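## Task

Take the cooling block sitting in deck slot D1 and set it into the empty position in the drawer of the cooler COLD, resting level within that position's locators, with each of its 5 loose tubes still in the same bore it began in. Then push the drawer fully closed (COLD's lamp stays on until it is). The block already in the drawer must still lie level in its own position with every tube in its bore, and plate P1 must remain on D2 exactly as it is. Nothing may count on the robot holding it in place at the end; release everything and move the grippers away.

## Robot and tools

ROBOT. Two 6-joint arms, left_arm and right_arm, each ending in a two-finger parallel gripper. Root of left_arm sits at (+0.004, +0.314, 0) m, root of right_arm at (-0.035, -0.313, 0) m; both are turned only slightly about z (about 0.004 and 0.072 rad). Either arm may be parked out of the way. D1 is the deck slot beside COLD, D2 the slot past D1. COLD is not bolted down: at the end it has to be within about a finger's width of its start, upright and almost unrotated.

FRAME. All reported positions use one scene frame: origin on the table surface midway between the arms, +z up, +x out across the table, left_arm on the +y side. The arm names do not refer to image sides. The printed hand position may be somewhat wrong, more so when the arm is stretched far. The gripper's fingers extend along its local +z and close along its local y; the reported point lies between the pads, roughly 1 cm short of the fingertips.

execute_actions. Argument actions is a list holding zero or one item; optional pictures (true/false) controls whether camera images come back (default: they do). An empty list just reports the current state. A motion item is {"rows": [...], "steps": n} with n from 1 to 15 (15 if omitted); each control step is 1/30 s, one row is used per step, and the final row repeats if rows run out. A wait item is {"steps": n} with n up to 300, counted from the previous result, and your own reply time eats into it. A refused call moves nothing.

ROWS. Every row is one flat list of 14 numbers covering both arms, even if only one moves: left_arm waist, shoulder, elbow, wrist pitch, wrist yaw, wrist roll, opening, then the same seven for right_arm. The joint numbers are absolute target angles in radians (the same values Joint positions prints), not offsets. Ranges per arm: waist -2.880 to 2.880, shoulder 0.000 to 3.142, elbow 0.000 to 3.019, wrist pitch -1.693 to 1.571, wrist yaw -1.571 to 1.571, wrist roll -2.094 to 2.094. The true end stops may differ by up to 0.019 rad. A call is rejected if a target exceeds a range end by more than 0.019 rad and is also farther out than that joint's last reported angle. A target beyond the real stop is clipped to it, and a later result may say "joint sent to its limit"; silence does not prove room remains. Opening is an absolute value from -1 (shut) to +1 (wide open).

MOTION LIMITS. Each step the target handed to a joint stays within a lead of its measured angle: 0.264 rad waist, 0.32 shoulder, 0.276 elbow, 0.33 wrist pitch, 0.186 wrist yaw, 0.522 wrist roll. If the targets would put the gripper over 70 mm from where it is, all targets are pulled back proportionally. Distant goals therefore need several calls. Moves of only a few mm may not shift the hand at all. Between calls, while you think or wait, the arms keep heading for the last row sent, until everything has nearly stopped or a step is HELD; after that only a new action drives them further, though fingers already moving finish their travel.

RESULTS. The state line gives, per arm, end_effector_position (m) and end_effector_quat_wxyz in the scene frame. Joint positions and Joint velocities list, per arm, the six joints (rad, rad/s) then the finger-pad gap (m, m/s; 0.094 m is fully open). grip_measured is the measured opening on the command scale; each gripper's reading can be off by about 1 mm, constant within a scene. "joint command not followed" means a clearance check altered or stopped some joint targets; the rest of the row still ran. HELD flags steps where your row was partly or wholly not sent.

GRIPPING. Away from -1 and +1 the fingers go to where grip_measured would equal your number. To keep hold, command below grip_measured: about 0.03 lower is firm, less is gentler. Pad force tops out around 50 to 62 N (lower on some grippers, and less on parts under about 2 mm thick); first contact can spike higher. Expect occasional brief tugs on held parts or nudges to loose objects.

CAMERAS. cam_head_left and cam_head_right, each 896x504, sit high behind the arms near x = -0.29, z = 0.87 and look down over the table; their calibration (K, distortion, T_world_to_cam) is supplied and may be off by a couple of degrees and millimetres. zoom_image takes camera (one of those names) and region [x0, y0, x1, y1] in that camera's pixels, top-left origin, no larger than 504 by 504, and returns a closer look at the latest image.

read_manual returns only licence texts (section "licences"); it does not move anything.

finished_scene takes scene, the number of the current scene; it cannot be undone, it grades the result, and it starts the next task if any. Replying without any tool call ends everything.

AVOID. Knocking or placing anything off the table. Letting the arms strike or press on each other. Dropping, slipping, slamming, hard hits or forceful pushes, including shoving COLD out of place or upsetting tubes or P1. Holding loads for long: motors heat, a MOTOR HOT line appears from 85 °C, and at 100 °C that arm's motors and gripper let go and it falls (an OVER-TEMPERATURE FAULT). Prefer smooth, economical motions.

Each tool is called in YAML: its name, and indented under it one key for each argument.

## Session

execute_actions:
  actions: []

Scene clock: 0.00 s of 10800.00 s.
left_arm: end_effector_position=(+0.5295, +0.3097, +0.4685) grip_measured=+1.000 end_effector_quat_wxyz=(+0.689, +0.005, +0.725, -0.005) | right_arm: end_effector_position=(+0.6064, -0.3346, +0.3831) grip_measured=+1.000 end_effector_quat_wxyz=(+0.475, +0.214, +0.849, +0.085)
Joint positions: left_arm=[-0.006  1.066  1.03  -0.014  0.012 -0.     0.094] | right_arm=[-0.095  1.472  1.473 -0.566  0.04   0.449  0.094]
Joint velocities: left_arm=[-0.024 -0.005 -0.007  0.002 -0.081 -0.022  0.   ] | right_arm=[-0.005 -0.015 -0.007  0.007  0.037 -0.022  0.   ]
Motor temperatures (°C, as the motors report them): left_arm=[17 17 19 21 19 21] | right_arm=[22 19 20 19 18 17]

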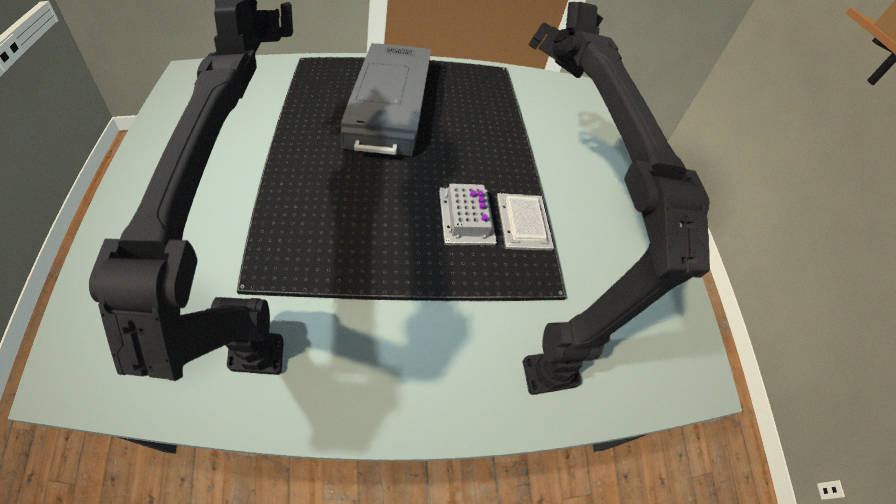

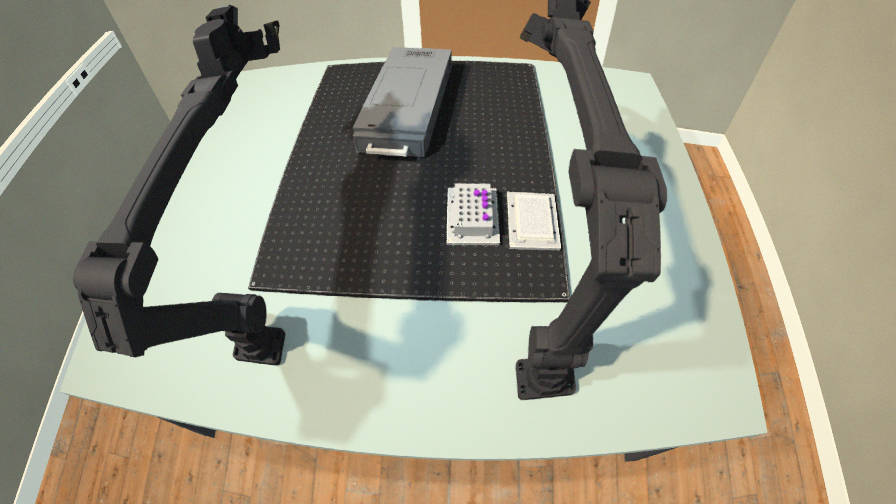

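zoom_image:
  camera: "cam_head_left"
  region: [320, 30, 580, 260]

zoom_image:
  camera: "cam_head_right"
  region: [340, 110, 580, 260]

Region (320, 30, 580, 260) of cam_head_left's 896x504 image, scaled by 1.938, with more detail than that image has; it fills the top 446 rows of this view, and the rest is white.

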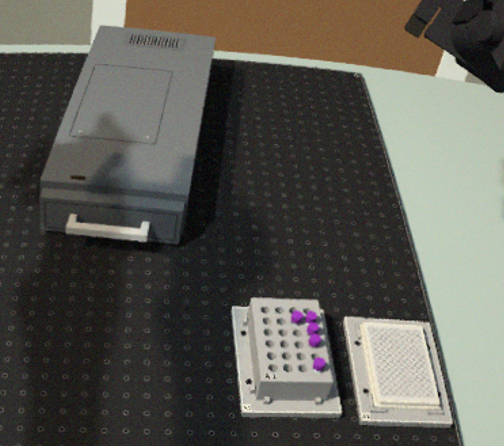

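Region (340, 110, 580, 260) of cam_head_right's 896x504 image, scaled by 2.100, with more detail than that image has; it fills the top 315 rows of this view, and the rest is white.

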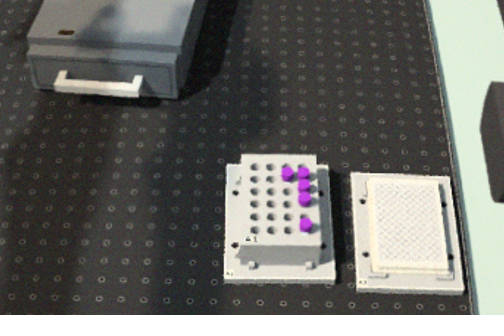

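execute_actions:
  actions:
    - {"rows":[[-0.3,1.4,1.15,-0.724,0,1.258,0,0.15,1.509,1.25,-1.204,0,0.39,1]]}
  pictures: false

execute_actions:
  actions:
    - {"rows":[[-0.437,1.663,1.217,-0.724,0,1.258,0,0.319,1.509,1.142,-1.204,0,0.39,1]]}
  pictures: false

execute_actions:
  actions:
    - {"steps":30}

zoom_image:
  camera: "cam_head_right"
  region: [320, 60, 580, 260]

Scene clock: 12.77 s of 10800.00 s.
left_arm: end_effector_position=(+0.4956, +0.1524, +0.1685) grip_measured=+0.003 end_effector_quat_wxyz=(+0.243, +0.568, +0.782, +0.078) | right_arm: end_effector_position=(+0.4118, -0.2086, +0.1602) grip_measured=+1.000 end_effector_quat_wxyz=(+0.048, +0.088, +0.995, +0.016)
Joint positions: left_arm=[-0.319  1.435  1.081 -0.701  0.002  0.94   0.047] | right_arm=[ 0.158  1.512  1.227 -1.184 -0.001  0.406  0.094]
Joint velocities: left_arm=[-0.044  0.308 -0.007 -0.256  0.11   2.073  0.001] | right_arm=[ 0.298  0.151 -0.125 -0.344  0.007 -0.212  0.   ]
Motor temperatures (°C, as the motors report them): left_arm=[17 17 23 21 19 21] | right_arm=[22 20 24 19 18 17]
Steps of this call (steps 1 to 90: nothing new was sent; then 9.27 s passed at rest; steps 91 to 105: all 15 steps of this action). Readings (joint positions):
91: left_arm=[-0.013 1.071 1.032 -0.034 0.007 0.027] | right_arm=[-0.092 1.472 1.467 -0.580 0.038 0.447]
92: left_arm=[-0.029 1.080 1.038 -0.064 0.004 0.060] | right_arm=[-0.086 1.467 1.454 -0.606 0.035 0.445]
94: left_arm=[-0.077 1.113 1.043 -0.126 0.002 0.125] | right_arm=[-0.063 1.464 1.417 -0.667 0.028 0.442]
98: left_arm=[-0.190 1.220 1.046 -0.307 0.002 0.306] | right_arm=[0.010 1.470 1.330 -0.837 0.014 0.432]
105: the state above

Scene clock: 13.27 s of 10800.00 s.
left_arm: end_effector_position=(+0.4993, +0.0776, +0.0828) grip_measured=+0.003 end_effector_quat_wxyz=(+0.160, +0.733, +0.658, +0.066) | right_arm: end_effector_position=(+0.3484, -0.1475, +0.1216) grip_measured=+1.000 end_effector_quat_wxyz=(-0.008, -0.005, +1.000, -0.002)
Joint positions: left_arm=[-0.447  1.681  1.174 -0.715  0.     1.234  0.047] | right_arm=[ 0.335  1.514  1.125 -1.198 -0.002  0.397  0.094]
Joint velocities: left_arm=[ 0.073 -0.015 -0.012  0.007 -0.051  0.095 -0.   ] | right_arm=[-0.005 -0.005 -0.002 -0.007 -0.037  0.007  0.   ]
Motor temperatures (°C, as the motors report them): left_arm=[17 17 23 21 19 21] | right_arm=[22 20 24 19 18 17]
Steps of this call (steps 1 to 15: all 15 steps of this action). Readings (joint positions):
1: left_arm=[-0.326 1.456 1.083 -0.708 -0.001 0.986] | right_arm=[0.174 1.515 1.213 -1.188 0.002 0.405]
2: left_arm=[-0.337 1.480 1.098 -0.710 -0.002 1.025] | right_arm=[0.195 1.514 1.193 -1.188 0.003 0.405]
4: left_arm=[-0.375 1.554 1.138 -0.710 -0.002 1.098] | right_arm=[0.254 1.514 1.154 -1.191 0.003 0.402]
8: left_arm=[-0.445 1.665 1.173 -0.711 0.000 1.186] | right_arm=[0.338 1.514 1.125 -1.198 -0.002 0.398]
15: the state above

Scene clock: 14.27 s of 10800.00 s.
left_arm: end_effector_position=(+0.5005, +0.0801, +0.0828) grip_measured=+0.003 end_effector_quat_wxyz=(+0.159, +0.735, +0.655, +0.068) | right_arm: end_effector_position=(+0.3484, -0.1475, +0.1216) grip_measured=+1.000 end_effector_quat_wxyz=(-0.008, -0.005, +1.000, -0.002)
Joint positions: left_arm=[-0.442  1.681  1.174 -0.715  0.     1.246  0.047] | right_arm=[ 0.335  1.514  1.125 -1.198 -0.002  0.397  0.094]
Joint velocities: left_arm=[-0.015 -0.005 -0.002  0.002 -0.066  0.007  0.   ] | right_arm=[-0.005 -0.015  0.002 -0.007  0.066  0.066  0.   ]
Motor temperatures (°C, as the motors report them): left_arm=[17 17 23 21 19 21] | right_arm=[22 20 24 19 18 17]
Steps of this call (steps 1 to 30: the robot went on to your last target). Readings (joint positions):
1: left_arm=[-0.445 1.681 1.174 -0.715 0.000 1.236] | right_arm=[0.335 1.514 1.125 -1.198 -0.002 0.397]
2: left_arm=[-0.443 1.681 1.174 -0.715 0.000 1.238] | right_arm=[0.335 1.514 1.125 -1.198 -0.002 0.397]
4: left_arm=[-0.442 1.681 1.174 -0.715 0.000 1.241] | right_arm=[0.335 1.514 1.125 -1.198 -0.002 0.397]
8: left_arm=[-0.442 1.681 1.174 -0.715 0.000 1.244] | right_arm=[0.335 1.514 1.125 -1.198 -0.002 0.397]
30: the state above
All arms were judged still, so your last target was given up. Only a new action makes them travel on or press farther. Fingers that are still opening or closing keep moving.

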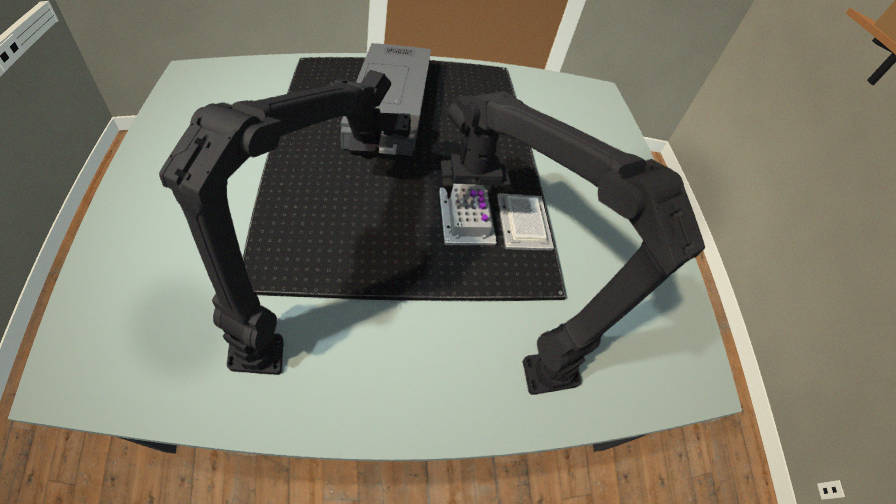

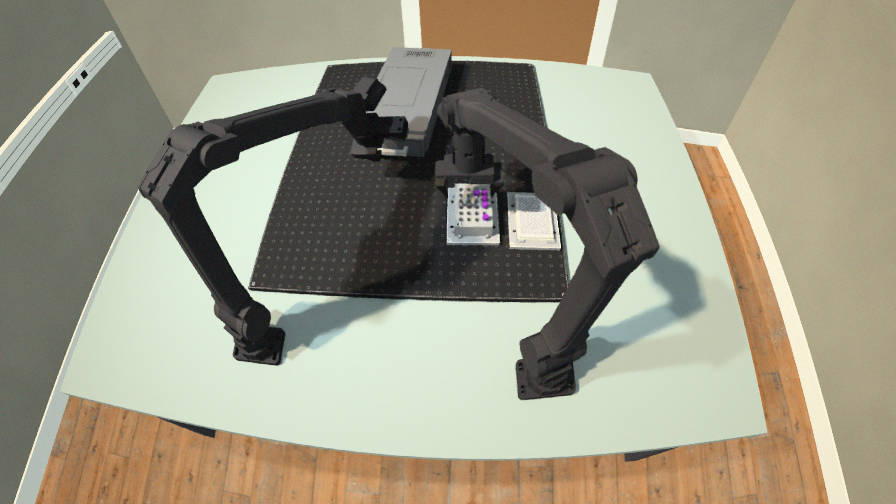

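Region (320, 60, 580, 260) of cam_head_right's 896x504 image, scaled by 1.938, with more detail than that image has; it fills the top 388 rows of this view, and the rest is white.

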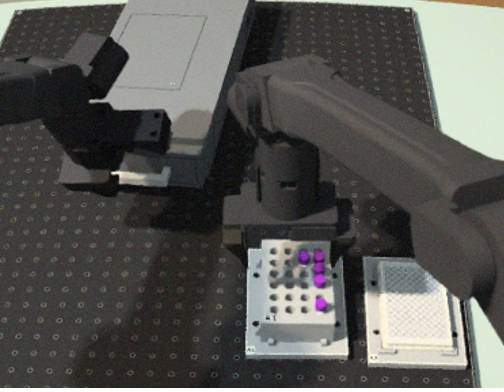

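execute_actions:
  actions:
    - {"rows":[[-0.437,1.67,1.217,-0.69,0,1.258,0,0.31,1.509,1.142,-1.204,0,0.39,1],[-0.437,1.67,1.217,-0.67,0,1.258,0,0.31,1.509,1.142,-1.204,0,0.39,1],[-0.437,1.67,1.217,-0.64,0,1.258,0,0.31,1.509,1.142,-1.204,0,0.39,1],[-0.437,1.68,1.217,-0.63,0,1.258,0,0.31,1.509,1.142,-1.204,0,0.39,1],[-0.437,1.69,1.217,-0.63,0,1.258,0,0.31,1.509,1.142,-1.204,0,0.39,1],[-0.437,1.71,1.217,-0.63,0,1.258,0,0.31,1.509,1.142,-1.204,0,0.39,1]]}
  pictures: false

execute_actions:
  actions:
    - {"rows":[[-0.437,1.72,1.18,-0.6,0,1.258,0,0.31,1.509,1.142,-1.204,0,0.39,1],[-0.437,1.73,1.17,-0.58,0,1.258,0,0.31,1.509,1.142,-1.204,0,0.39,1],[-0.437,1.74,1.16,-0.56,0,1.258,0,0.31,1.509,1.142,-1.204,0,0.39,1],[-0.437,1.745,1.15,-0.55,0,1.258,0,0.31,1.509,1.142,-1.204,0,0.39,1]]}

zoom_image:
  camera: "cam_head_right"
  region: [320, 80, 460, 200]

Scene clock: 19.80 s of 10800.00 s.
left_arm: end_effector_position=(+0.5143, +0.0736, +0.0887) grip_measured=+0.003 end_effector_quat_wxyz=(+0.189, +0.730, +0.651, +0.081) | right_arm: end_effector_position=(+0.3498, -0.1509, +0.1216) grip_measured=+1.000 end_effector_quat_wxyz=(-0.008, -0.001, +1.000, -0.002)
Joint positions: left_arm=[-0.442  1.681  1.174 -0.649  0.     1.246  0.047] | right_arm=[ 0.327  1.514  1.125 -1.198 -0.002  0.397  0.094]
Joint velocities: left_arm=[-0.005 -0.015 -0.007 -0.007  0.022 -0.007 -0.001] | right_arm=[-0.015 -0.015  0.007 -0.002 -0.037  0.051  0.   ]
Motor temperatures (°C, as the motors report them): left_arm=[17 18 24 21 19 21] | right_arm=[22 20 24 19 18 17]
Steps of this call (steps 1 to 90: nothing new was sent; then 2.03 s passed at rest; steps 91 to 105: all 15 steps of this action). Readings (joint positions):
91: left_arm=[-0.442 1.681 1.174 -0.714 0.000 1.246] | right_arm=[0.335 1.514 1.125 -1.198 -0.002 0.397]
92: left_arm=[-0.442 1.681 1.174 -0.708 0.000 1.246] | right_arm=[0.334 1.514 1.125 -1.198 -0.002 0.397]
94: left_arm=[-0.442 1.681 1.174 -0.679 0.000 1.246] | right_arm=[0.331 1.514 1.125 -1.198 -0.002 0.397]
98: left_arm=[-0.442 1.681 1.174 -0.650 0.000 1.246] | right_arm=[0.327 1.514 1.125 -1.198 -0.002 0.397]
105: the state above

Scene clock: 20.30 s of 10800.00 s.
left_arm: end_effector_position=(+0.5231, +0.0695, +0.0686) grip_measured=+0.003 end_effector_quat_wxyz=(+0.201, +0.728, +0.649, +0.085) | right_arm: end_effector_position=(+0.3498, -0.1509, +0.1216) grip_measured=+1.000 end_effector_quat_wxyz=(-0.008, -0.001, +1.000, -0.002)
Joint positions: left_arm=[-0.442  1.722  1.16  -0.569  0.     1.246  0.047] | right_arm=[ 0.327  1.514  1.125 -1.198 -0.002  0.397  0.094]
Joint velocities: left_arm=[-0.005  0.005  0.002 -0.002 -0.022  0.081 -0.001] | right_arm=[-0.015  0.005 -0.007 -0.007 -0.066  0.066  0.   ]
Motor temperatures (°C, as the motors report them): left_arm=[17 18 24 21 19 21] | right_arm=[22 20 24 19 18 17]
Steps of this call (steps 1 to 15: all 15 steps of this action). Readings (joint positions):
1: left_arm=[-0.442 1.682 1.174 -0.643 0.000 1.246] | right_arm=[0.327 1.514 1.125 -1.198 -0.002 0.397]
2: left_arm=[-0.442 1.684 1.174 -0.631 0.000 1.246] | right_arm=[0.327 1.514 1.125 -1.198 -0.002 0.397]
4: left_arm=[-0.442 1.692 1.174 -0.596 0.000 1.246] | right_arm=[0.327 1.514 1.125 -1.198 -0.002 0.397]
8: left_arm=[-0.442 1.712 1.169 -0.569 0.000 1.246] | right_arm=[0.327 1.514 1.125 -1.198 -0.002 0.397]
15: the state above

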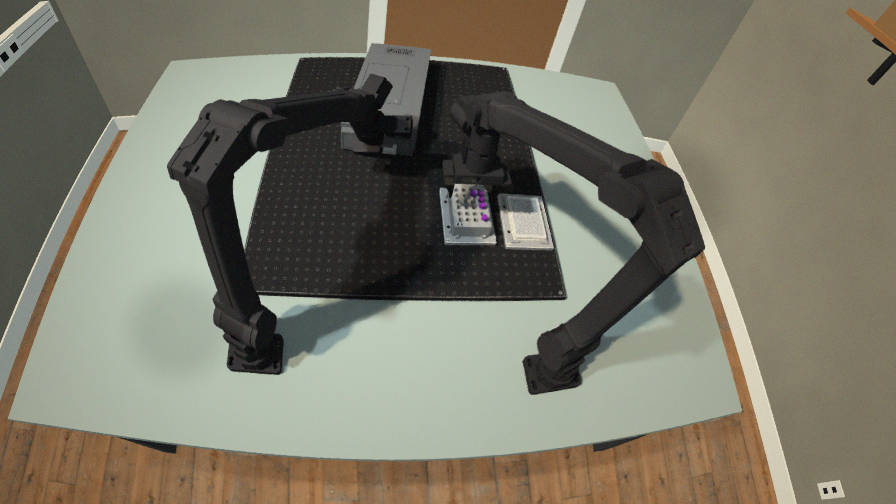

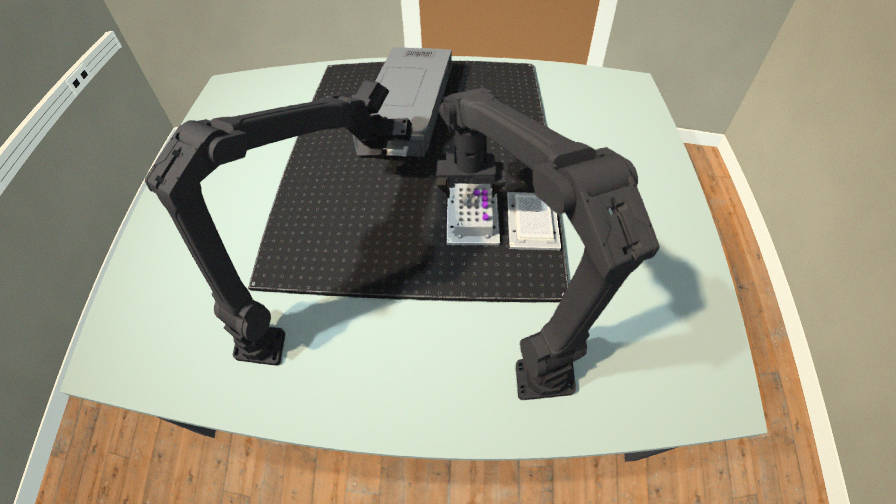

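Region (320, 80, 460, 200) of cam_head_right's 896x504 image, scaled by 3.600, with more detail than that image has; it fills the top 432 rows of this view, and the rest is white.

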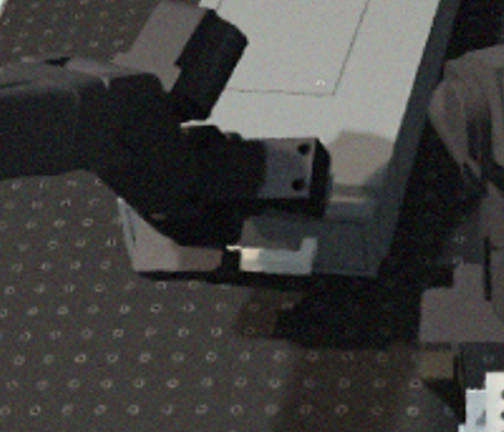

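execute_actions:
  actions:
    - {"rows":[[-0.437,1.772,1.13,-0.55,0,1.258,0,0.31,1.509,1.142,-1.204,0,0.39,1]]}
  pictures: false

execute_actions:
  actions:
    - {"rows":[[-0.437,1.772,1.13,-0.63,0,1.258,-0.3,0.31,1.509,1.142,-1.204,0,0.39,1]]}

zoom_image:
  camera: "cam_head_right"
  region: [320, 80, 460, 200]

Scene clock: 22.50 s of 10800.00 s.
left_arm: end_effector_position=(+0.5153, +0.0731, +0.0481) grip_measured=+0.003 end_effector_quat_wxyz=(+0.184, +0.732, +0.652, +0.078) | right_arm: end_effector_position=(+0.3498, -0.1509, +0.1216) grip_measured=+1.000 end_effector_quat_wxyz=(-0.008, -0.001, +1.000, -0.002)
Joint positions: left_arm=[-0.442  1.746  1.141 -0.564  0.     1.247  0.047] | right_arm=[ 0.327  1.514  1.125 -1.198 -0.002  0.397  0.094]
Joint velocities: left_arm=[ 0.005 -0.005 -0.012 -0.017 -0.007  0.007  0.001] | right_arm=[-0.005 -0.005 -0.002 -0.002  0.022  0.007  0.   ]
Motor temperatures (°C, as the motors report them): left_arm=[17 18 23 21 19 21] | right_arm=[22 20 24 19 18 17]
Steps of this call (steps 1 to 15: the robot went on to your last target; steps 16 to 51: nothing new was sent; steps 52 to 66: all 15 steps of this action). Readings (joint positions):
52: left_arm=[-0.442 1.723 1.158 -0.567 0.000 1.246] | right_arm=[0.327 1.514 1.125 -1.198 -0.002 0.397]
53: left_arm=[-0.442 1.723 1.156 -0.566 0.000 1.246] | right_arm=[0.327 1.514 1.125 -1.198 -0.002 0.397]
55: left_arm=[-0.442 1.729 1.149 -0.566 0.000 1.246] | right_arm=[0.327 1.514 1.125 -1.198 -0.002 0.397]
59: left_arm=[-0.442 1.743 1.142 -0.566 0.000 1.246] | right_arm=[0.327 1.514 1.125 -1.198 -0.002 0.397]
66: the state above

Scene clock: 23.00 s of 10800.00 s.
left_arm: end_effector_position=(+0.5118, +0.0756, +0.0488) grip_measured=-0.296 end_effector_quat_wxyz=(+0.175, +0.734, +0.652, +0.077) | right_arm: end_effector_position=(+0.3498, -0.1509, +0.1216) grip_measured=+1.000 end_effector_quat_wxyz=(-0.008, -0.001, +1.000, -0.002)
Joint positions: left_arm=[-0.442  1.742  1.143 -0.587 -0.003  1.25   0.033] | right_arm=[ 0.327  1.514  1.125 -1.198 -0.002  0.397  0.094]
Joint velocities: left_arm=[-0.015 -0.005 -0.007 -0.022 -0.095  0.037  0.   ] | right_arm=[ 0.005 -0.015 -0.007  0.002 -0.066 -0.11   0.   ]
Motor temperatures (°C, as the motors report them): left_arm=[17 18 23 21 19 21] | right_arm=[22 20 24 19 18 17]
Steps of this call (steps 1 to 15: all 15 steps of this action). Readings (joint positions):
1: left_arm=[-0.442 1.746 1.141 -0.571 -0.002 1.249] | right_arm=[0.327 1.514 1.125 -1.198 -0.002 0.397]
2: left_arm=[-0.442 1.744 1.143 -0.578 -0.002 1.249] | right_arm=[0.327 1.514 1.125 -1.198 -0.002 0.397]
4: left_arm=[-0.442 1.742 1.143 -0.586 -0.003 1.250] | right_arm=[0.327 1.514 1.125 -1.198 -0.002 0.397]
8: left_arm=[-0.442 1.742 1.143 -0.587 -0.003 1.250] | right_arm=[0.327 1.514 1.125 -1.198 -0.002 0.397]
15: the state above

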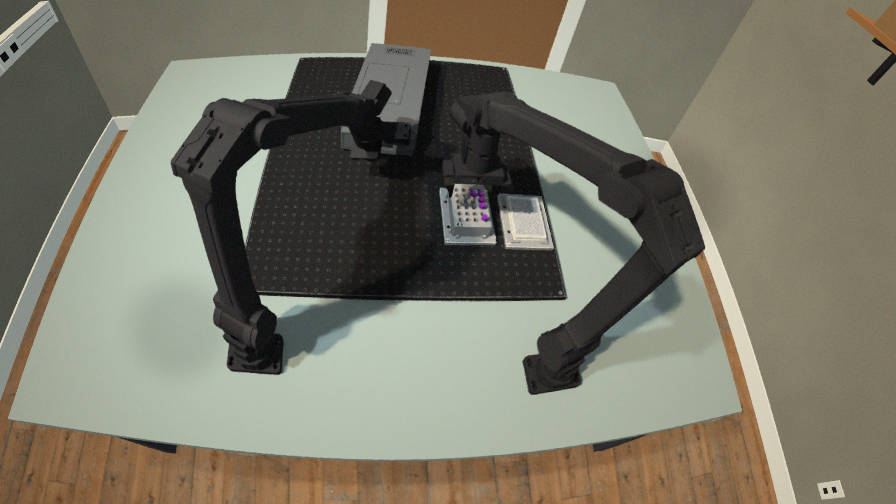

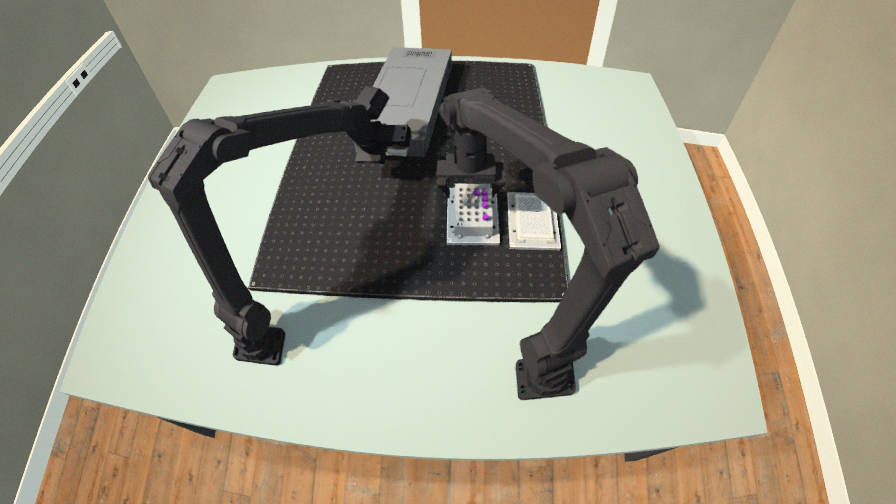

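Region (320, 80, 460, 200) of cam_head_right's 896x504 image, scaled by 3.600, with more detail than that image has; it fills the top 432 rows of this view, and the rest is white.

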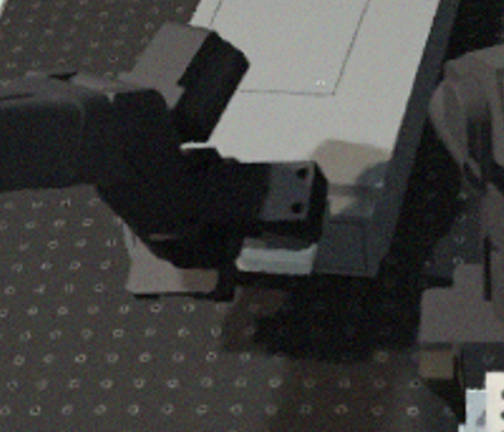

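execute_actions:
  actions:
    - {"rows":[[-0.437,1.76,1.13,-0.56,0,1.258,-0.65,0.31,1.509,1.142,-1.204,0,0.39,1]]}
  pictures: false

execute_actions:
  actions:
    - {"rows":[[-0.437,1.76,1.12,-0.64,0,1.258,-0.8,0.31,1.509,1.142,-1.204,0,0.39,1]]}

Scene clock: 25.13 s of 10800.00 s.
left_arm: end_effector_position=(+0.5170, +0.0738, +0.0522) grip_measured=-0.647 end_effector_quat_wxyz=(+0.186, +0.732, +0.651, +0.082) | right_arm: end_effector_position=(+0.3498, -0.1509, +0.1216) grip_measured=+1.000 end_effector_quat_wxyz=(-0.008, -0.001, +1.000, -0.002)
Joint positions: left_arm=[-0.441  1.74   1.143 -0.564 -0.004  1.251  0.017] | right_arm=[ 0.327  1.514  1.125 -1.198 -0.002  0.397  0.094]
Joint velocities: left_arm=[-0.005  0.015 -0.017 -0.002 -0.007 -0.022 -0.001] | right_arm=[-0.015 -0.005 -0.002 -0.002 -0.066 -0.022  0.   ]
Motor temperatures (°C, as the motors report them): left_arm=[17 18 23 21 19 21] | right_arm=[22 20 24 19 18 17]
Steps of this call (steps 1 to 15: the robot went on to your last target; steps 16 to 49: nothing new was sent; steps 50 to 64: all 15 steps of this action). Readings (joint positions):
50: left_arm=[-0.442 1.741 1.143 -0.577 -0.004 1.251] | right_arm=[0.327 1.514 1.125 -1.198 -0.002 0.397]
51: left_arm=[-0.441 1.740 1.143 -0.567 -0.004 1.251] | right_arm=[0.327 1.514 1.125 -1.198 -0.002 0.397]
53: left_arm=[-0.441 1.740 1.143 -0.564 -0.004 1.251] | right_arm=[0.327 1.514 1.125 -1.198 -0.002 0.397]
57: left_arm=[-0.441 1.740 1.143 -0.564 -0.004 1.251] | right_arm=[0.327 1.514 1.125 -1.198 -0.002 0.397]
64: the state above

Scene clock: 25.63 s of 10800.00 s.
left_arm: end_effector_position=(+0.4975, +0.0827, +0.0402) grip_measured=-0.797 end_effector_quat_wxyz=(+0.151, +0.737, +0.655, +0.066) | right_arm: end_effector_position=(+0.3498, -0.1509, +0.1216) grip_measured=+1.000 end_effector_quat_wxyz=(-0.008, -0.001, +1.000, -0.002)
Joint positions: left_arm=[-0.441  1.74   1.128 -0.628 -0.002  1.251  0.01 ] | right_arm=[ 0.327  1.514  1.125 -1.198 -0.002  0.397  0.094]
Joint velocities: left_arm=[-0.015 -0.024 -0.002 -0.007  0.081  0.051  0.001] | right_arm=[-0.015 -0.015 -0.012  0.002 -0.066  0.051  0.   ]
Motor temperatures (°C, as the motors report them): left_arm=[17 18 23 21 19 21] | right_arm=[22 20 24 19 18 17]
Steps of this call (steps 1 to 15: all 15 steps of this action). Readings (joint positions):
1: left_arm=[-0.441 1.740 1.143 -0.575 -0.003 1.251] | right_arm=[0.327 1.514 1.125 -1.198 -0.002 0.397]
2: left_arm=[-0.441 1.740 1.142 -0.592 -0.002 1.251] | right_arm=[0.327 1.514 1.125 -1.198 -0.002 0.397]
4: left_arm=[-0.441 1.740 1.133 -0.615 -0.002 1.251] | right_arm=[0.327 1.514 1.125 -1.198 -0.002 0.397]
8: left_arm=[-0.441 1.740 1.128 -0.628 -0.002 1.251] | right_arm=[0.327 1.514 1.125 -1.198 -0.002 0.397]
15: the state above

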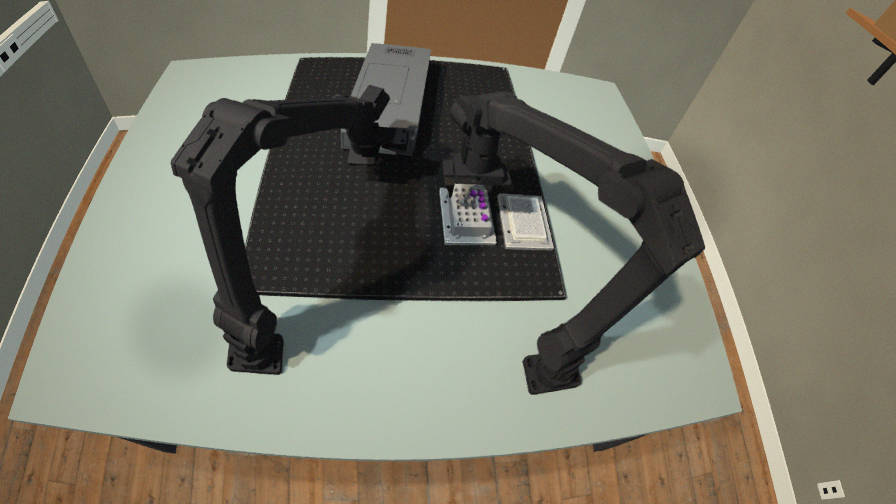

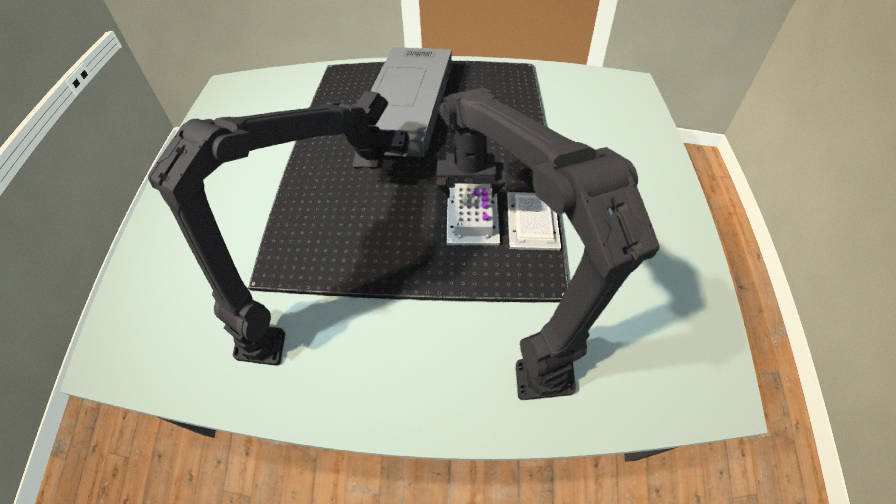

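execute_actions:
  actions:
    - {"rows":[[-0.41,1.68,1.15,-0.62,0,1.27,-0.8,0.31,1.509,1.142,-1.204,0,0.39,1]],"steps":10}
  pictures: false

execute_actions:
  actions:
    - {"rows":[[-0.41,1.74,1.15,-0.47,0,1.27,-0.1,0.31,1.509,1.142,-1.204,0,0.39,1]],"steps":12}
  pictures: false

execute_actions:
  actions:
    - {"rows":[[-0.41,1.77,1.15,-0.46,0,1.27,-0.1,0.31,1.509,1.142,-1.204,0,0.39,1],[-0.41,1.77,1.15,-0.46,0,1.27,-0.1,0.31,1.509,1.142,-1.204,0,0.39,1],[-0.41,1.77,1.15,-0.46,0,1.27,-0.1,0.31,1.509,1.142,-1.204,0,0.39,1],[-0.41,1.795,1.15,-0.455,0,1.27,-0.1,0.31,1.509,1.142,-1.204,0,0.39,1]]}
  pictures: false

execute_actions:
  actions:
    - {"rows":[[-0.41,1.795,1.15,-0.455,0,1.27,-0.8,0.31,1.509,1.142,-1.204,0,0.39,1]]}
  pictures: false

Scene clock: 28.53 s of 10800.00 s.
left_arm: end_effector_position=(+0.5072, +0.0957, +0.0638) grip_measured=-0.797 end_effector_quat_wxyz=(+0.170, +0.727, +0.661, +0.077) | right_arm: end_effector_position=(+0.3498, -0.1509, +0.1216) grip_measured=+1.000 end_effector_quat_wxyz=(-0.008, -0.001, +1.000, -0.002)
Joint positions: left_arm=[-0.412  1.695  1.128 -0.628 -0.001  1.257  0.01 ] | right_arm=[ 0.327  1.514  1.125 -1.198 -0.002  0.397  0.094]
Joint velocities: left_arm=[ 0.005 -0.063 -0.002 -0.007 -0.037 -0.051 -0.001] | right_arm=[-0.005 -0.005  0.002  0.007 -0.022 -0.037  0.   ]
Motor temperatures (°C, as the motors report them): left_arm=[17 18 23 21 19 21] | right_arm=[22 20 24 19 18 17]
Steps of this call (steps 1 to 15: the robot went on to your last target; steps 16 to 77: nothing new was sent; steps 78 to 87: all 10 steps of this action). Readings (joint positions):
78: left_arm=[-0.439 1.738 1.128 -0.628 -0.001 1.252] | right_arm=[0.327 1.514 1.125 -1.198 -0.002 0.397]
79: left_arm=[-0.437 1.735 1.128 -0.628 -0.001 1.254] | right_arm=[0.327 1.514 1.125 -1.198 -0.002 0.397]
81: left_arm=[-0.428 1.724 1.128 -0.628 -0.001 1.255] | right_arm=[0.327 1.514 1.125 -1.198 -0.002 0.397]
85: left_arm=[-0.413 1.701 1.128 -0.628 -0.001 1.257] | right_arm=[0.327 1.514 1.125 -1.198 -0.002 0.397]
87: the state above

Scene clock: 28.93 s of 10800.00 s.
left_arm: end_effector_position=(+0.5349, +0.0837, +0.0704) grip_measured=-0.103 end_effector_quat_wxyz=(+0.225, +0.717, +0.652, +0.102) | right_arm: end_effector_position=(+0.3498, -0.1509, +0.1216) grip_measured=+1.000 end_effector_quat_wxyz=(-0.008, -0.001, +1.000, -0.002)
Joint positions: left_arm=[-0.412  1.71   1.128 -0.49  -0.001  1.258  0.042] | right_arm=[ 0.327  1.514  1.125 -1.198 -0.002  0.397  0.094]
Joint velocities: left_arm=[ 0.005  0.024  0.002  0.002 -0.022 -0.037 -0.001] | right_arm=[ 0.005  0.005 -0.017  0.007 -0.066  0.007  0.   ]
Motor temperatures (°C, as the motors report them): left_arm=[17 18 23 21 19 21] | right_arm=[22 20 24 19 18 17]
Steps of this call (steps 1 to 12: all 12 steps of this action). Readings (joint positions):
1: left_arm=[-0.412 1.695 1.128 -0.601 -0.001 1.258] | right_arm=[0.327 1.514 1.125 -1.198 -0.002 0.397]
2: left_arm=[-0.412 1.699 1.128 -0.561 -0.001 1.258] | right_arm=[0.327 1.514 1.125 -1.198 -0.002 0.397]
4: left_arm=[-0.412 1.704 1.128 -0.507 -0.001 1.258] | right_arm=[0.327 1.514 1.125 -1.198 -0.002 0.397]
8: left_arm=[-0.412 1.709 1.128 -0.491 -0.001 1.258] | right_arm=[0.327 1.514 1.125 -1.198 -0.002 0.397]
12: the state above

Scene clock: 29.43 s of 10800.00 s.
left_arm: end_effector_position=(+0.5328, +0.0843, +0.0339) grip_measured=-0.103 end_effector_quat_wxyz=(+0.201, +0.722, +0.656, +0.091) | right_arm: end_effector_position=(+0.3498, -0.1509, +0.1216) grip_measured=+1.000 end_effector_quat_wxyz=(-0.008, -0.001, +1.000, -0.002)
Joint positions: left_arm=[-0.412  1.779  1.128 -0.475  0.     1.258  0.042] | right_arm=[ 0.327  1.514  1.125 -1.198 -0.002  0.397  0.094]
Joint velocities: left_arm=[ 0.005 -0.005  0.012  0.032 -0.037 -0.007 -0.   ] | right_arm=[ 0.005  0.024  0.002 -0.012 -0.007  0.037  0.   ]
Motor temperatures (°C, as the motors report them): left_arm=[17 18 23 21 19 21] | right_arm=[22 20 24 19 18 17]
Steps of this call (steps 1 to 15: all 15 steps of this action). Readings (joint positions):
1: left_arm=[-0.412 1.712 1.128 -0.489 -0.001 1.258] | right_arm=[0.327 1.514 1.125 -1.198 -0.002 0.397]
2: left_arm=[-0.412 1.714 1.128 -0.488 -0.000 1.258] | right_arm=[0.327 1.514 1.125 -1.198 -0.002 0.397]
4: left_arm=[-0.412 1.724 1.128 -0.486 0.000 1.258] | right_arm=[0.327 1.514 1.125 -1.198 -0.002 0.397]
8: left_arm=[-0.412 1.759 1.128 -0.477 0.000 1.258] | right_arm=[0.327 1.514 1.125 -1.198 -0.002 0.397]
15: the state above

Scene clock: 29.93 s of 10800.00 s.
left_arm: end_effector_position=(+0.5375, +0.0832, +0.0370) grip_measured=-0.692 end_effector_quat_wxyz=(+0.208, +0.728, +0.645, +0.098) | right_arm: end_effector_position=(+0.3498, -0.1509, +0.1216) grip_measured=+1.000 end_effector_quat_wxyz=(-0.008, -0.001, +1.000, -0.002)
Joint positions: left_arm=[-0.411  1.779  1.132 -0.461 -0.002  1.284  0.014] | right_arm=[ 0.327  1.514  1.125 -1.198 -0.002  0.397  0.094]
Joint velocities: left_arm=[-0.015  0.015  0.017  0.002  0.022  0.007 -0.001] | right_arm=[-0.005 -0.005 -0.007  0.007  0.051 -0.066  0.   ]
Motor temperatures (°C, as the motors report them): left_arm=[17 18 23 21 19 21] | right_arm=[22 20 24 19 18 17]
Steps of this call (steps 1 to 15: all 15 steps of this action). Readings (joint positions):
1: left_arm=[-0.412 1.779 1.128 -0.474 0.000 1.258] | right_arm=[0.327 1.514 1.125 -1.198 -0.002 0.397]
2: left_arm=[-0.412 1.779 1.131 -0.463 -0.004 1.261] | right_arm=[0.327 1.514 1.125 -1.198 -0.002 0.397]
4: left_arm=[-0.411 1.779 1.132 -0.461 -0.002 1.277] | right_arm=[0.327 1.514 1.125 -1.198 -0.002 0.397]
8: left_arm=[-0.411 1.779 1.132 -0.461 -0.002 1.284] | right_arm=[0.327 1.514 1.125 -1.198 -0.002 0.397]
15: the state above

execute_actions:
  actions:
    - {"rows":[[-0.42,1.75,1.1,-0.46,0,1.28,-0.74,0.31,1.509,1.142,-1.204,0,0.39,1],[-0.42,1.74,1.085,-0.46,0,1.28,-0.74,0.31,1.509,1.142,-1.204,0,0.39,1],[-0.42,1.73,1.07,-0.46,0,1.28,-0.74,0.31,1.509,1.142,-1.204,0,0.39,1],[-0.43,1.715,1.05,-0.46,0,1.27,-0.74,0.31,1.509,1.142,-1.204,0,0.39,1]]}

zoom_image:
  camera: "cam_head_right"
  region: [320, 80, 460, 200]

Scene clock: 32.43 s of 10800.00 s.
left_arm: end_effector_position=(+0.5090, +0.0870, +0.0373) grip_measured=-0.692 end_effector_quat_wxyz=(+0.202, +0.735, +0.641, +0.093) | right_arm: end_effector_position=(+0.3498, -0.1509, +0.1216) grip_measured=+1.000 end_effector_quat_wxyz=(-0.008, -0.001, +1.000, -0.002)
Joint positions: left_arm=[-0.424  1.723  1.058 -0.457  0.002  1.286  0.014] | right_arm=[ 0.327  1.514  1.125 -1.198 -0.002  0.397  0.094]
Joint velocities: left_arm=[-0.005 -0.005 -0.017  0.012 -0.081 -0.037 -0.   ] | right_arm=[ 0.005 -0.015 -0.002  0.012  0.022  0.007  0.   ]
Motor temperatures (°C, as the motors report them): left_arm=[17 18 23 21 19 21] | right_arm=[22 20 24 19 18 17]
Steps of this call (steps 1 to 15: the robot went on to your last target; steps 16 to 60: nothing new was sent; steps 61 to 75: all 15 steps of this action). Readings (joint positions):
61: left_arm=[-0.411 1.777 1.131 -0.461 -0.002 1.286] | right_arm=[0.327 1.514 1.125 -1.198 -0.002 0.397]
62: left_arm=[-0.411 1.776 1.128 -0.461 -0.001 1.287] | right_arm=[0.327 1.514 1.125 -1.198 -0.002 0.397]
64: left_arm=[-0.413 1.762 1.109 -0.458 0.002 1.287] | right_arm=[0.327 1.514 1.125 -1.198 -0.002 0.397]
68: left_arm=[-0.423 1.728 1.065 -0.457 0.002 1.287] | right_arm=[0.327 1.514 1.125 -1.198 -0.002 0.397]
75: the state above

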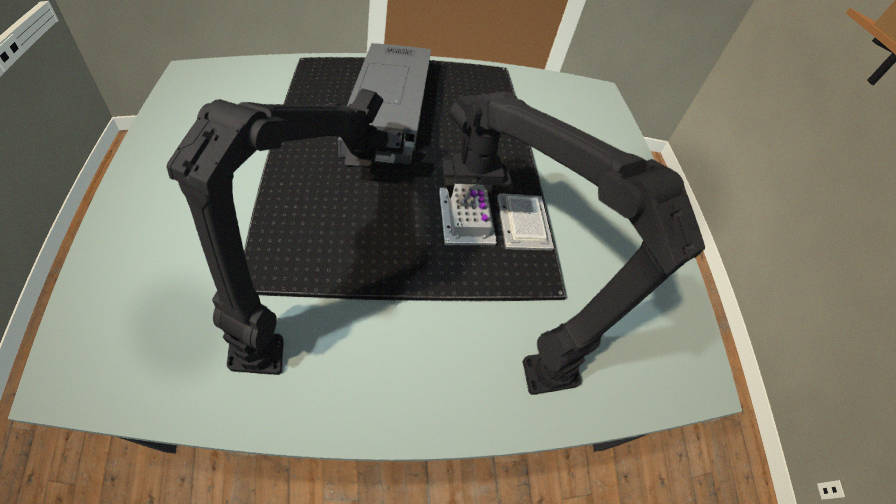

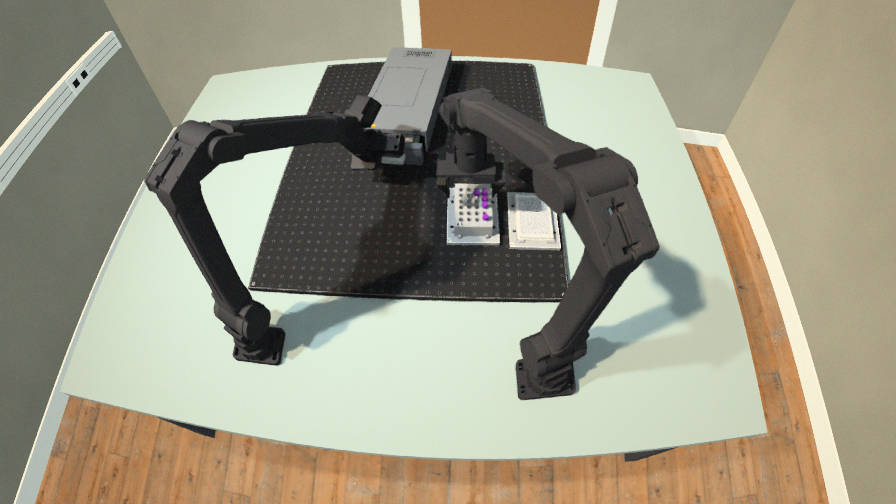

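Region (320, 80, 460, 200) of cam_head_right's 896x504 image, scaled by 3.600, with more detail than that image has; it fills the top 432 rows of this view, and the rest is white.

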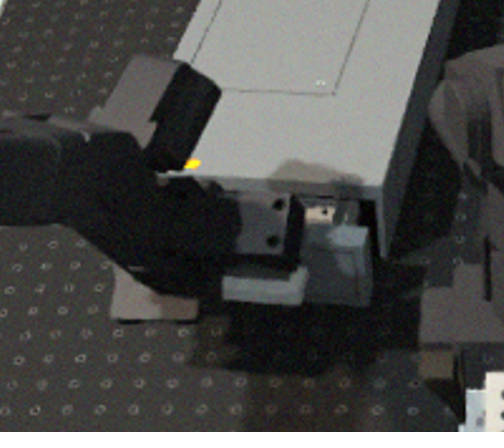

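execute_actions:
  actions:
    - {"rows":[[-0.43,1.71,1.05,-0.47,0,1.26,-0.55,0.31,1.509,1.142,-1.204,0,0.39,1],[-0.435,1.7,1.04,-0.48,0,1.25,-0.55,0.31,1.509,1.142,-1.204,0,0.39,1],[-0.44,1.69,1.03,-0.49,0,1.25,-0.55,0.31,1.509,1.142,-1.204,0,0.39,1],[-0.445,1.68,1.02,-0.5,0,1.24,-0.55,0.31,1.509,1.142,-1.204,0,0.39,1],[-0.45,1.67,1.01,-0.515,0,1.24,-0.55,0.31,1.509,1.142,-1.204,0,0.39,1],[-0.455,1.66,1.0,-0.53,0,1.23,-0.55,0.31,1.509,1.142,-1.204,0,0.39,1],[-0.46,1.65,0.985,-0.54,0,1.23,-0.55,0.31,1.509,1.142,-1.204,0,0.39,1],[-0.465,1.64,0.975,-0.55,0,1.22,-0.55,0.31,1.509,1.142,-1.204,0,0.39,1],[-0.47,1.63,0.965,-0.56,0,1.22,-0.55,0.31,1.509,1.142,-1.204,0,0.39,1],[-0.475,1.62,0.955,-0.57,0,1.21,-0.55,0.31,1.509,1.142,-1.204,0,0.39,1],[-0.48,1.61,0.945,-0.58,0,1.21,-0.55,0.31,1.509,1.142,-1.204,0,0.39,1],[-0.49,1.6,0.93,-0.595,0,1.2,-0.55,0.31,1.509,1.142,-1.204,0,0.39,1],[-0.495,1.585,0.915,-0.605,0,1.2,-0.55,0.31,1.509,1.142,-1.204,0,0.39,1]]}
  pictures: false

execute_actions:
  actions:
    - {"rows":[[-0.5,1.57,0.898,-0.58,0,1.19,-0.55,0.31,1.509,1.142,-1.204,0,0.39,1],[-0.506,1.555,0.881,-0.58,0,1.18,-0.55,0.31,1.509,1.142,-1.204,0,0.39,1],[-0.512,1.54,0.864,-0.58,0,1.18,-0.55,0.31,1.509,1.142,-1.204,0,0.39,1],[-0.518,1.525,0.847,-0.58,0,1.17,-0.55,0.31,1.509,1.142,-1.204,0,0.39,1],[-0.524,1.51,0.83,-0.58,0,1.16,-0.55,0.31,1.509,1.142,-1.204,0,0.39,1],[-0.53,1.495,0.813,-0.58,0,1.16,-0.55,0.31,1.509,1.142,-1.204,0,0.39,1],[-0.536,1.48,0.796,-0.58,0,1.15,-0.55,0.31,1.509,1.142,-1.204,0,0.39,1],[-0.542,1.465,0.779,-0.58,0,1.14,-0.55,0.31,1.509,1.142,-1.204,0,0.39,1],[-0.548,1.45,0.762,-0.58,0,1.14,-0.55,0.31,1.509,1.142,-1.204,0,0.39,1],[-0.554,1.435,0.745,-0.58,0,1.13,-0.55,0.31,1.509,1.142,-1.204,0,0.39,1],[-0.56,1.42,0.728,-0.58,0,1.12,-0.55,0.31,1.509,1.142,-1.204,0,0.39,1],[-0.57,1.405,0.711,-0.58,0,1.12,-0.55,0.31,1.509,1.142,-1.204,0,0.39,1]]}

Scene clock: 41.30 s of 10800.00 s.
left_arm: end_effector_position=(+0.4297, +0.0930, +0.0375) grip_measured=-0.552 end_effector_quat_wxyz=(+0.149, +0.742, +0.650, +0.060) | right_arm: end_effector_position=(+0.3498, -0.1509, +0.1216) grip_measured=+1.000 end_effector_quat_wxyz=(-0.008, -0.001, +1.000, -0.002)
Joint positions: left_arm=[-0.481  1.602  0.935 -0.582 -0.002  1.225  0.021] | right_arm=[ 0.327  1.514  1.125 -1.198 -0.002  0.397  0.094]
Joint velocities: left_arm=[-0.2   -0.21  -0.266 -0.217 -0.007 -0.11  -0.001] | right_arm=[ 0.005  0.005  0.002  0.007  0.007 -0.11   0.   ]
Motor temperatures (°C, as the motors report them): left_arm=[17 19 23 21 19 21] | right_arm=[22 20 24 19 18 17]
Steps of this call (steps 1 to 15: the robot went on to your last target; steps 16 to 90: nothing new was sent; then 5.37 s passed at rest; steps 91 to 105: all 15 steps of this action). Readings (joint positions):
91: left_arm=[-0.424 1.723 1.058 -0.457 0.002 1.284] | right_arm=[0.327 1.514 1.125 -1.198 -0.002 0.397]
92: left_arm=[-0.424 1.723 1.058 -0.459 0.002 1.279] | right_arm=[0.327 1.514 1.125 -1.198 -0.002 0.397]
94: left_arm=[-0.426 1.720 1.054 -0.465 0.000 1.272] | right_arm=[0.327 1.514 1.125 -1.198 -0.002 0.397]
98: left_arm=[-0.438 1.687 1.023 -0.499 -0.002 1.255] | right_arm=[0.327 1.514 1.125 -1.198 -0.002 0.397]
105: the state above

Scene clock: 41.80 s of 10800.00 s.
left_arm: end_effector_position=(+0.3392, +0.1030, +0.0361) grip_measured=-0.552 end_effector_quat_wxyz=(+0.142, +0.745, +0.651, +0.043) | right_arm: end_effector_position=(+0.3498, -0.1509, +0.1216) grip_measured=+1.000 end_effector_quat_wxyz=(-0.008, -0.001, +1.000, -0.002)
Joint positions: left_arm=[-0.564  1.415  0.722 -0.58  -0.001  1.145  0.021] | right_arm=[ 0.327  1.514  1.125 -1.198 -0.002  0.397  0.094]
Joint velocities: left_arm=[-0.112 -0.161 -0.159 -0.002  0.081 -0.154 -0.   ] | right_arm=[-0.005  0.005 -0.007  0.002 -0.11   0.022  0.   ]
Motor temperatures (°C, as the motors report them): left_arm=[17 19 23 21 19 21] | right_arm=[22 20 24 19 18 17]
Steps of this call (steps 1 to 15: all 15 steps of this action). Readings (joint positions):
1: left_arm=[-0.488 1.595 0.926 -0.584 -0.001 1.220] | right_arm=[0.327 1.514 1.125 -1.198 -0.002 0.397]
2: left_arm=[-0.494 1.589 0.916 -0.584 -0.001 1.215] | right_arm=[0.327 1.514 1.125 -1.198 -0.002 0.397]
4: left_arm=[-0.503 1.573 0.890 -0.584 -0.001 1.205] | right_arm=[0.327 1.514 1.125 -1.198 -0.002 0.397]
8: left_arm=[-0.523 1.518 0.824 -0.580 -0.002 1.181] | right_arm=[0.327 1.514 1.125 -1.198 -0.002 0.397]
15: the state above

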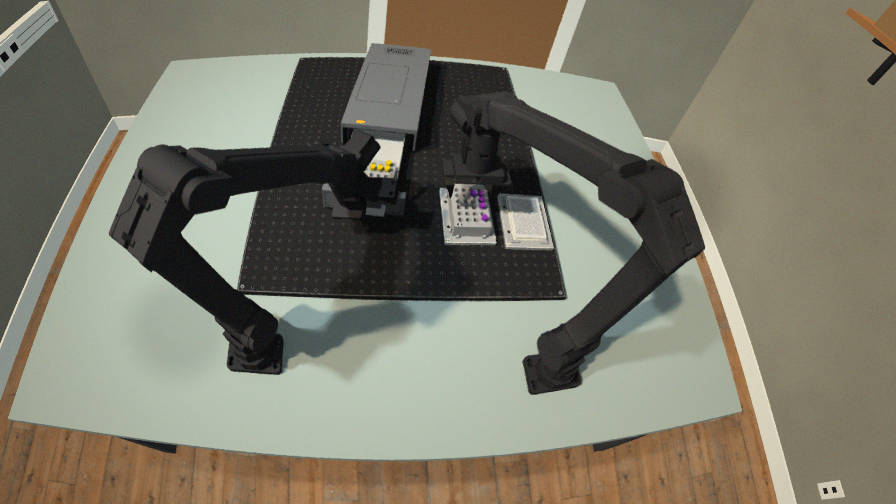

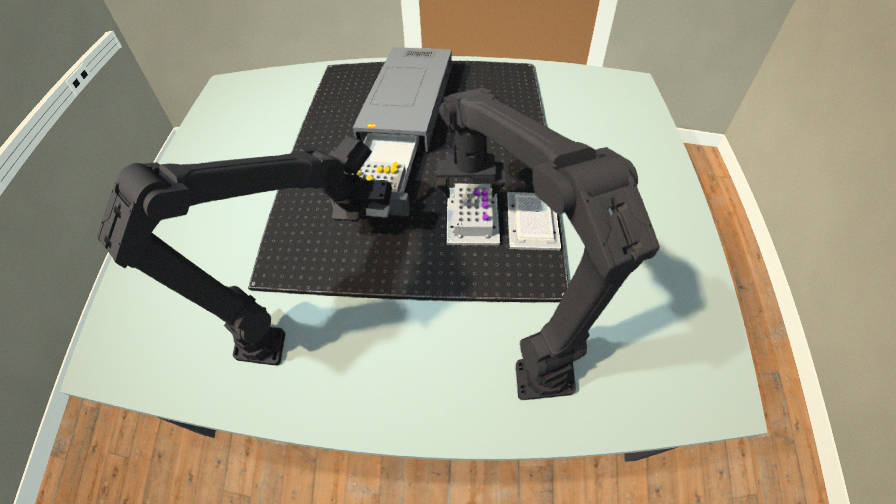

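execute_actions:
  actions:
    - {"rows":[[-0.577,1.39,0.697,-0.58,0,1.11,-0.55,0.31,1.53,1.12,-1.17,0,0.39,1],[-0.584,1.375,0.683,-0.58,0,1.1,-0.55,0.31,1.54,1.11,-1.15,0,0.39,1],[-0.591,1.36,0.669,-0.58,0,1.09,-0.55,0.31,1.55,1.1,-1.13,0,0.39,1],[-0.598,1.345,0.655,-0.58,0,1.085,-0.55,0.31,1.56,1.09,-1.11,0,0.39,1],[-0.605,1.33,0.641,-0.58,0,1.08,-0.55,0.31,1.57,1.08,-1.09,0,0.39,1],[-0.613,1.315,0.627,-0.58,0,1.07,-0.55,0.31,1.58,1.07,-1.07,0,0.39,1],[-0.621,1.3,0.613,-0.58,0,1.06,-0.55,0.31,1.585,1.06,-1.05,0,0.39,1],[-0.63,1.285,0.6,-0.58,0,1.05,-0.55,0.31,1.585,1.06,-1.05,0,0.39,1],[-0.638,1.27,0.586,-0.58,0,1.05,-0.55,0.31,1.585,1.06,-1.05,0,0.39,1]]}

zoom_image:
  camera: "cam_head_right"
  region: [320, 110, 530, 260]

Scene clock: 45.10 s of 10800.00 s.
left_arm: end_effector_position=(+0.2932, +0.1059, +0.0436) grip_measured=-0.551 end_effector_quat_wxyz=(+0.160, +0.739, +0.653, +0.039) | right_arm: end_effector_position=(+0.3544, -0.1495, +0.0753) grip_measured=+1.000 end_effector_quat_wxyz=(-0.003, -0.001, +1.000, -0.002)
Joint positions: left_arm=[-0.627  1.274  0.607 -0.572 -0.005  1.07   0.021] | right_arm=[ 0.327  1.575  1.061 -1.064  0.001  0.397  0.094]
Joint velocities: left_arm=[ 0.005  0.015  0.002 -0.012  0.066 -0.051 -0.001] | right_arm=[-0.015  0.005  0.012 -0.022  0.022  0.022  0.   ]
Motor temperatures (°C, as the motors report them): left_arm=[17 18 22 21 19 21] | right_arm=[22 20 24 19 18 17]
Steps of this call (steps 1 to 30: the robot went on to your last target; steps 31 to 84: nothing new was sent; steps 85 to 99: all 15 steps of this action). Readings (joint positions):
85: left_arm=[-0.569 1.411 0.713 -0.583 0.002 1.130] | right_arm=[0.327 1.514 1.124 -1.195 -0.002 0.397]
86: left_arm=[-0.569 1.409 0.711 -0.583 0.002 1.127] | right_arm=[0.327 1.515 1.121 -1.185 -0.002 0.397]
88: left_arm=[-0.575 1.397 0.695 -0.581 -0.001 1.118] | right_arm=[0.327 1.520 1.110 -1.154 -0.002 0.397]
92: left_arm=[-0.600 1.338 0.646 -0.577 -0.003 1.094] | right_arm=[0.327 1.555 1.073 -1.082 -0.002 0.397]
99: the state above

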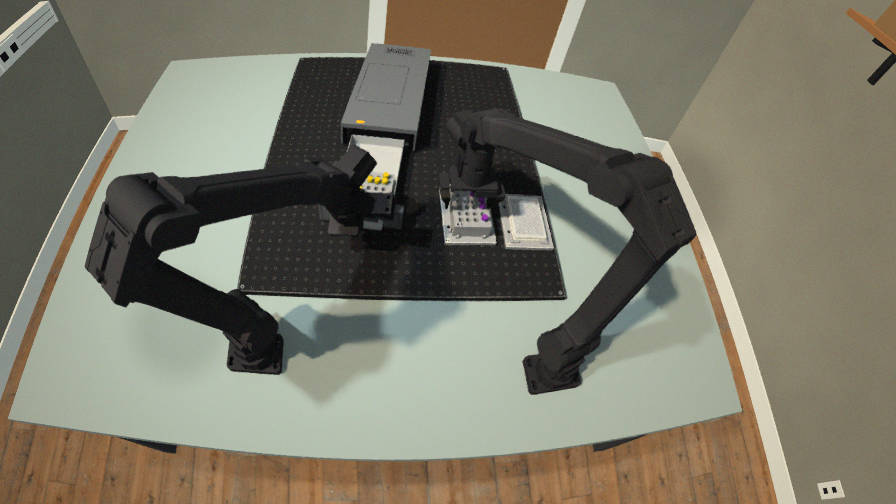

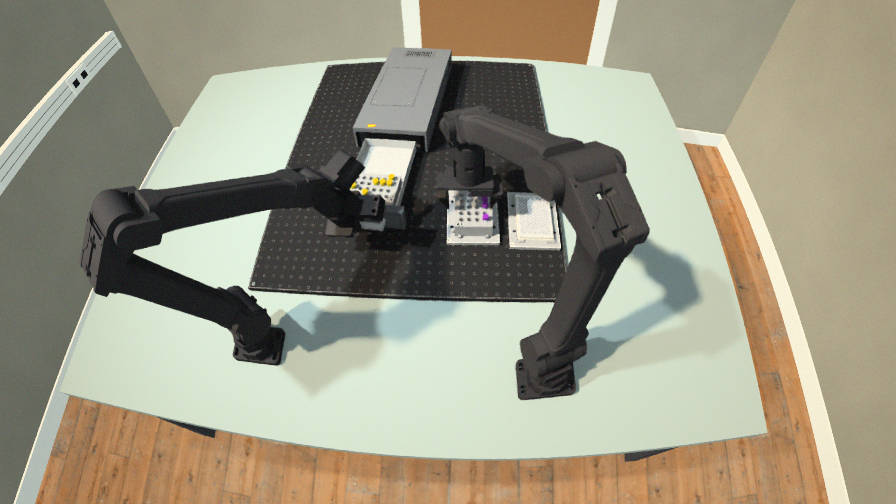

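Region (320, 110, 530, 260) of cam_head_right's 896x504 image, scaled by 2.400, with more detail than that image has; it fills the top 360 rows of this view, and the rest is white.

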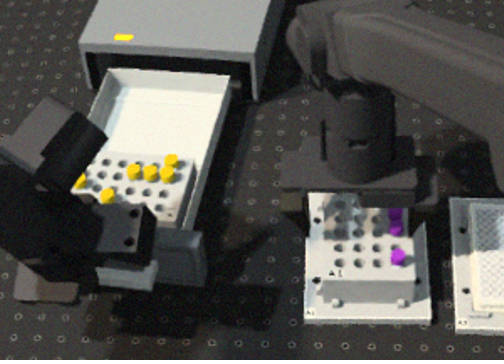

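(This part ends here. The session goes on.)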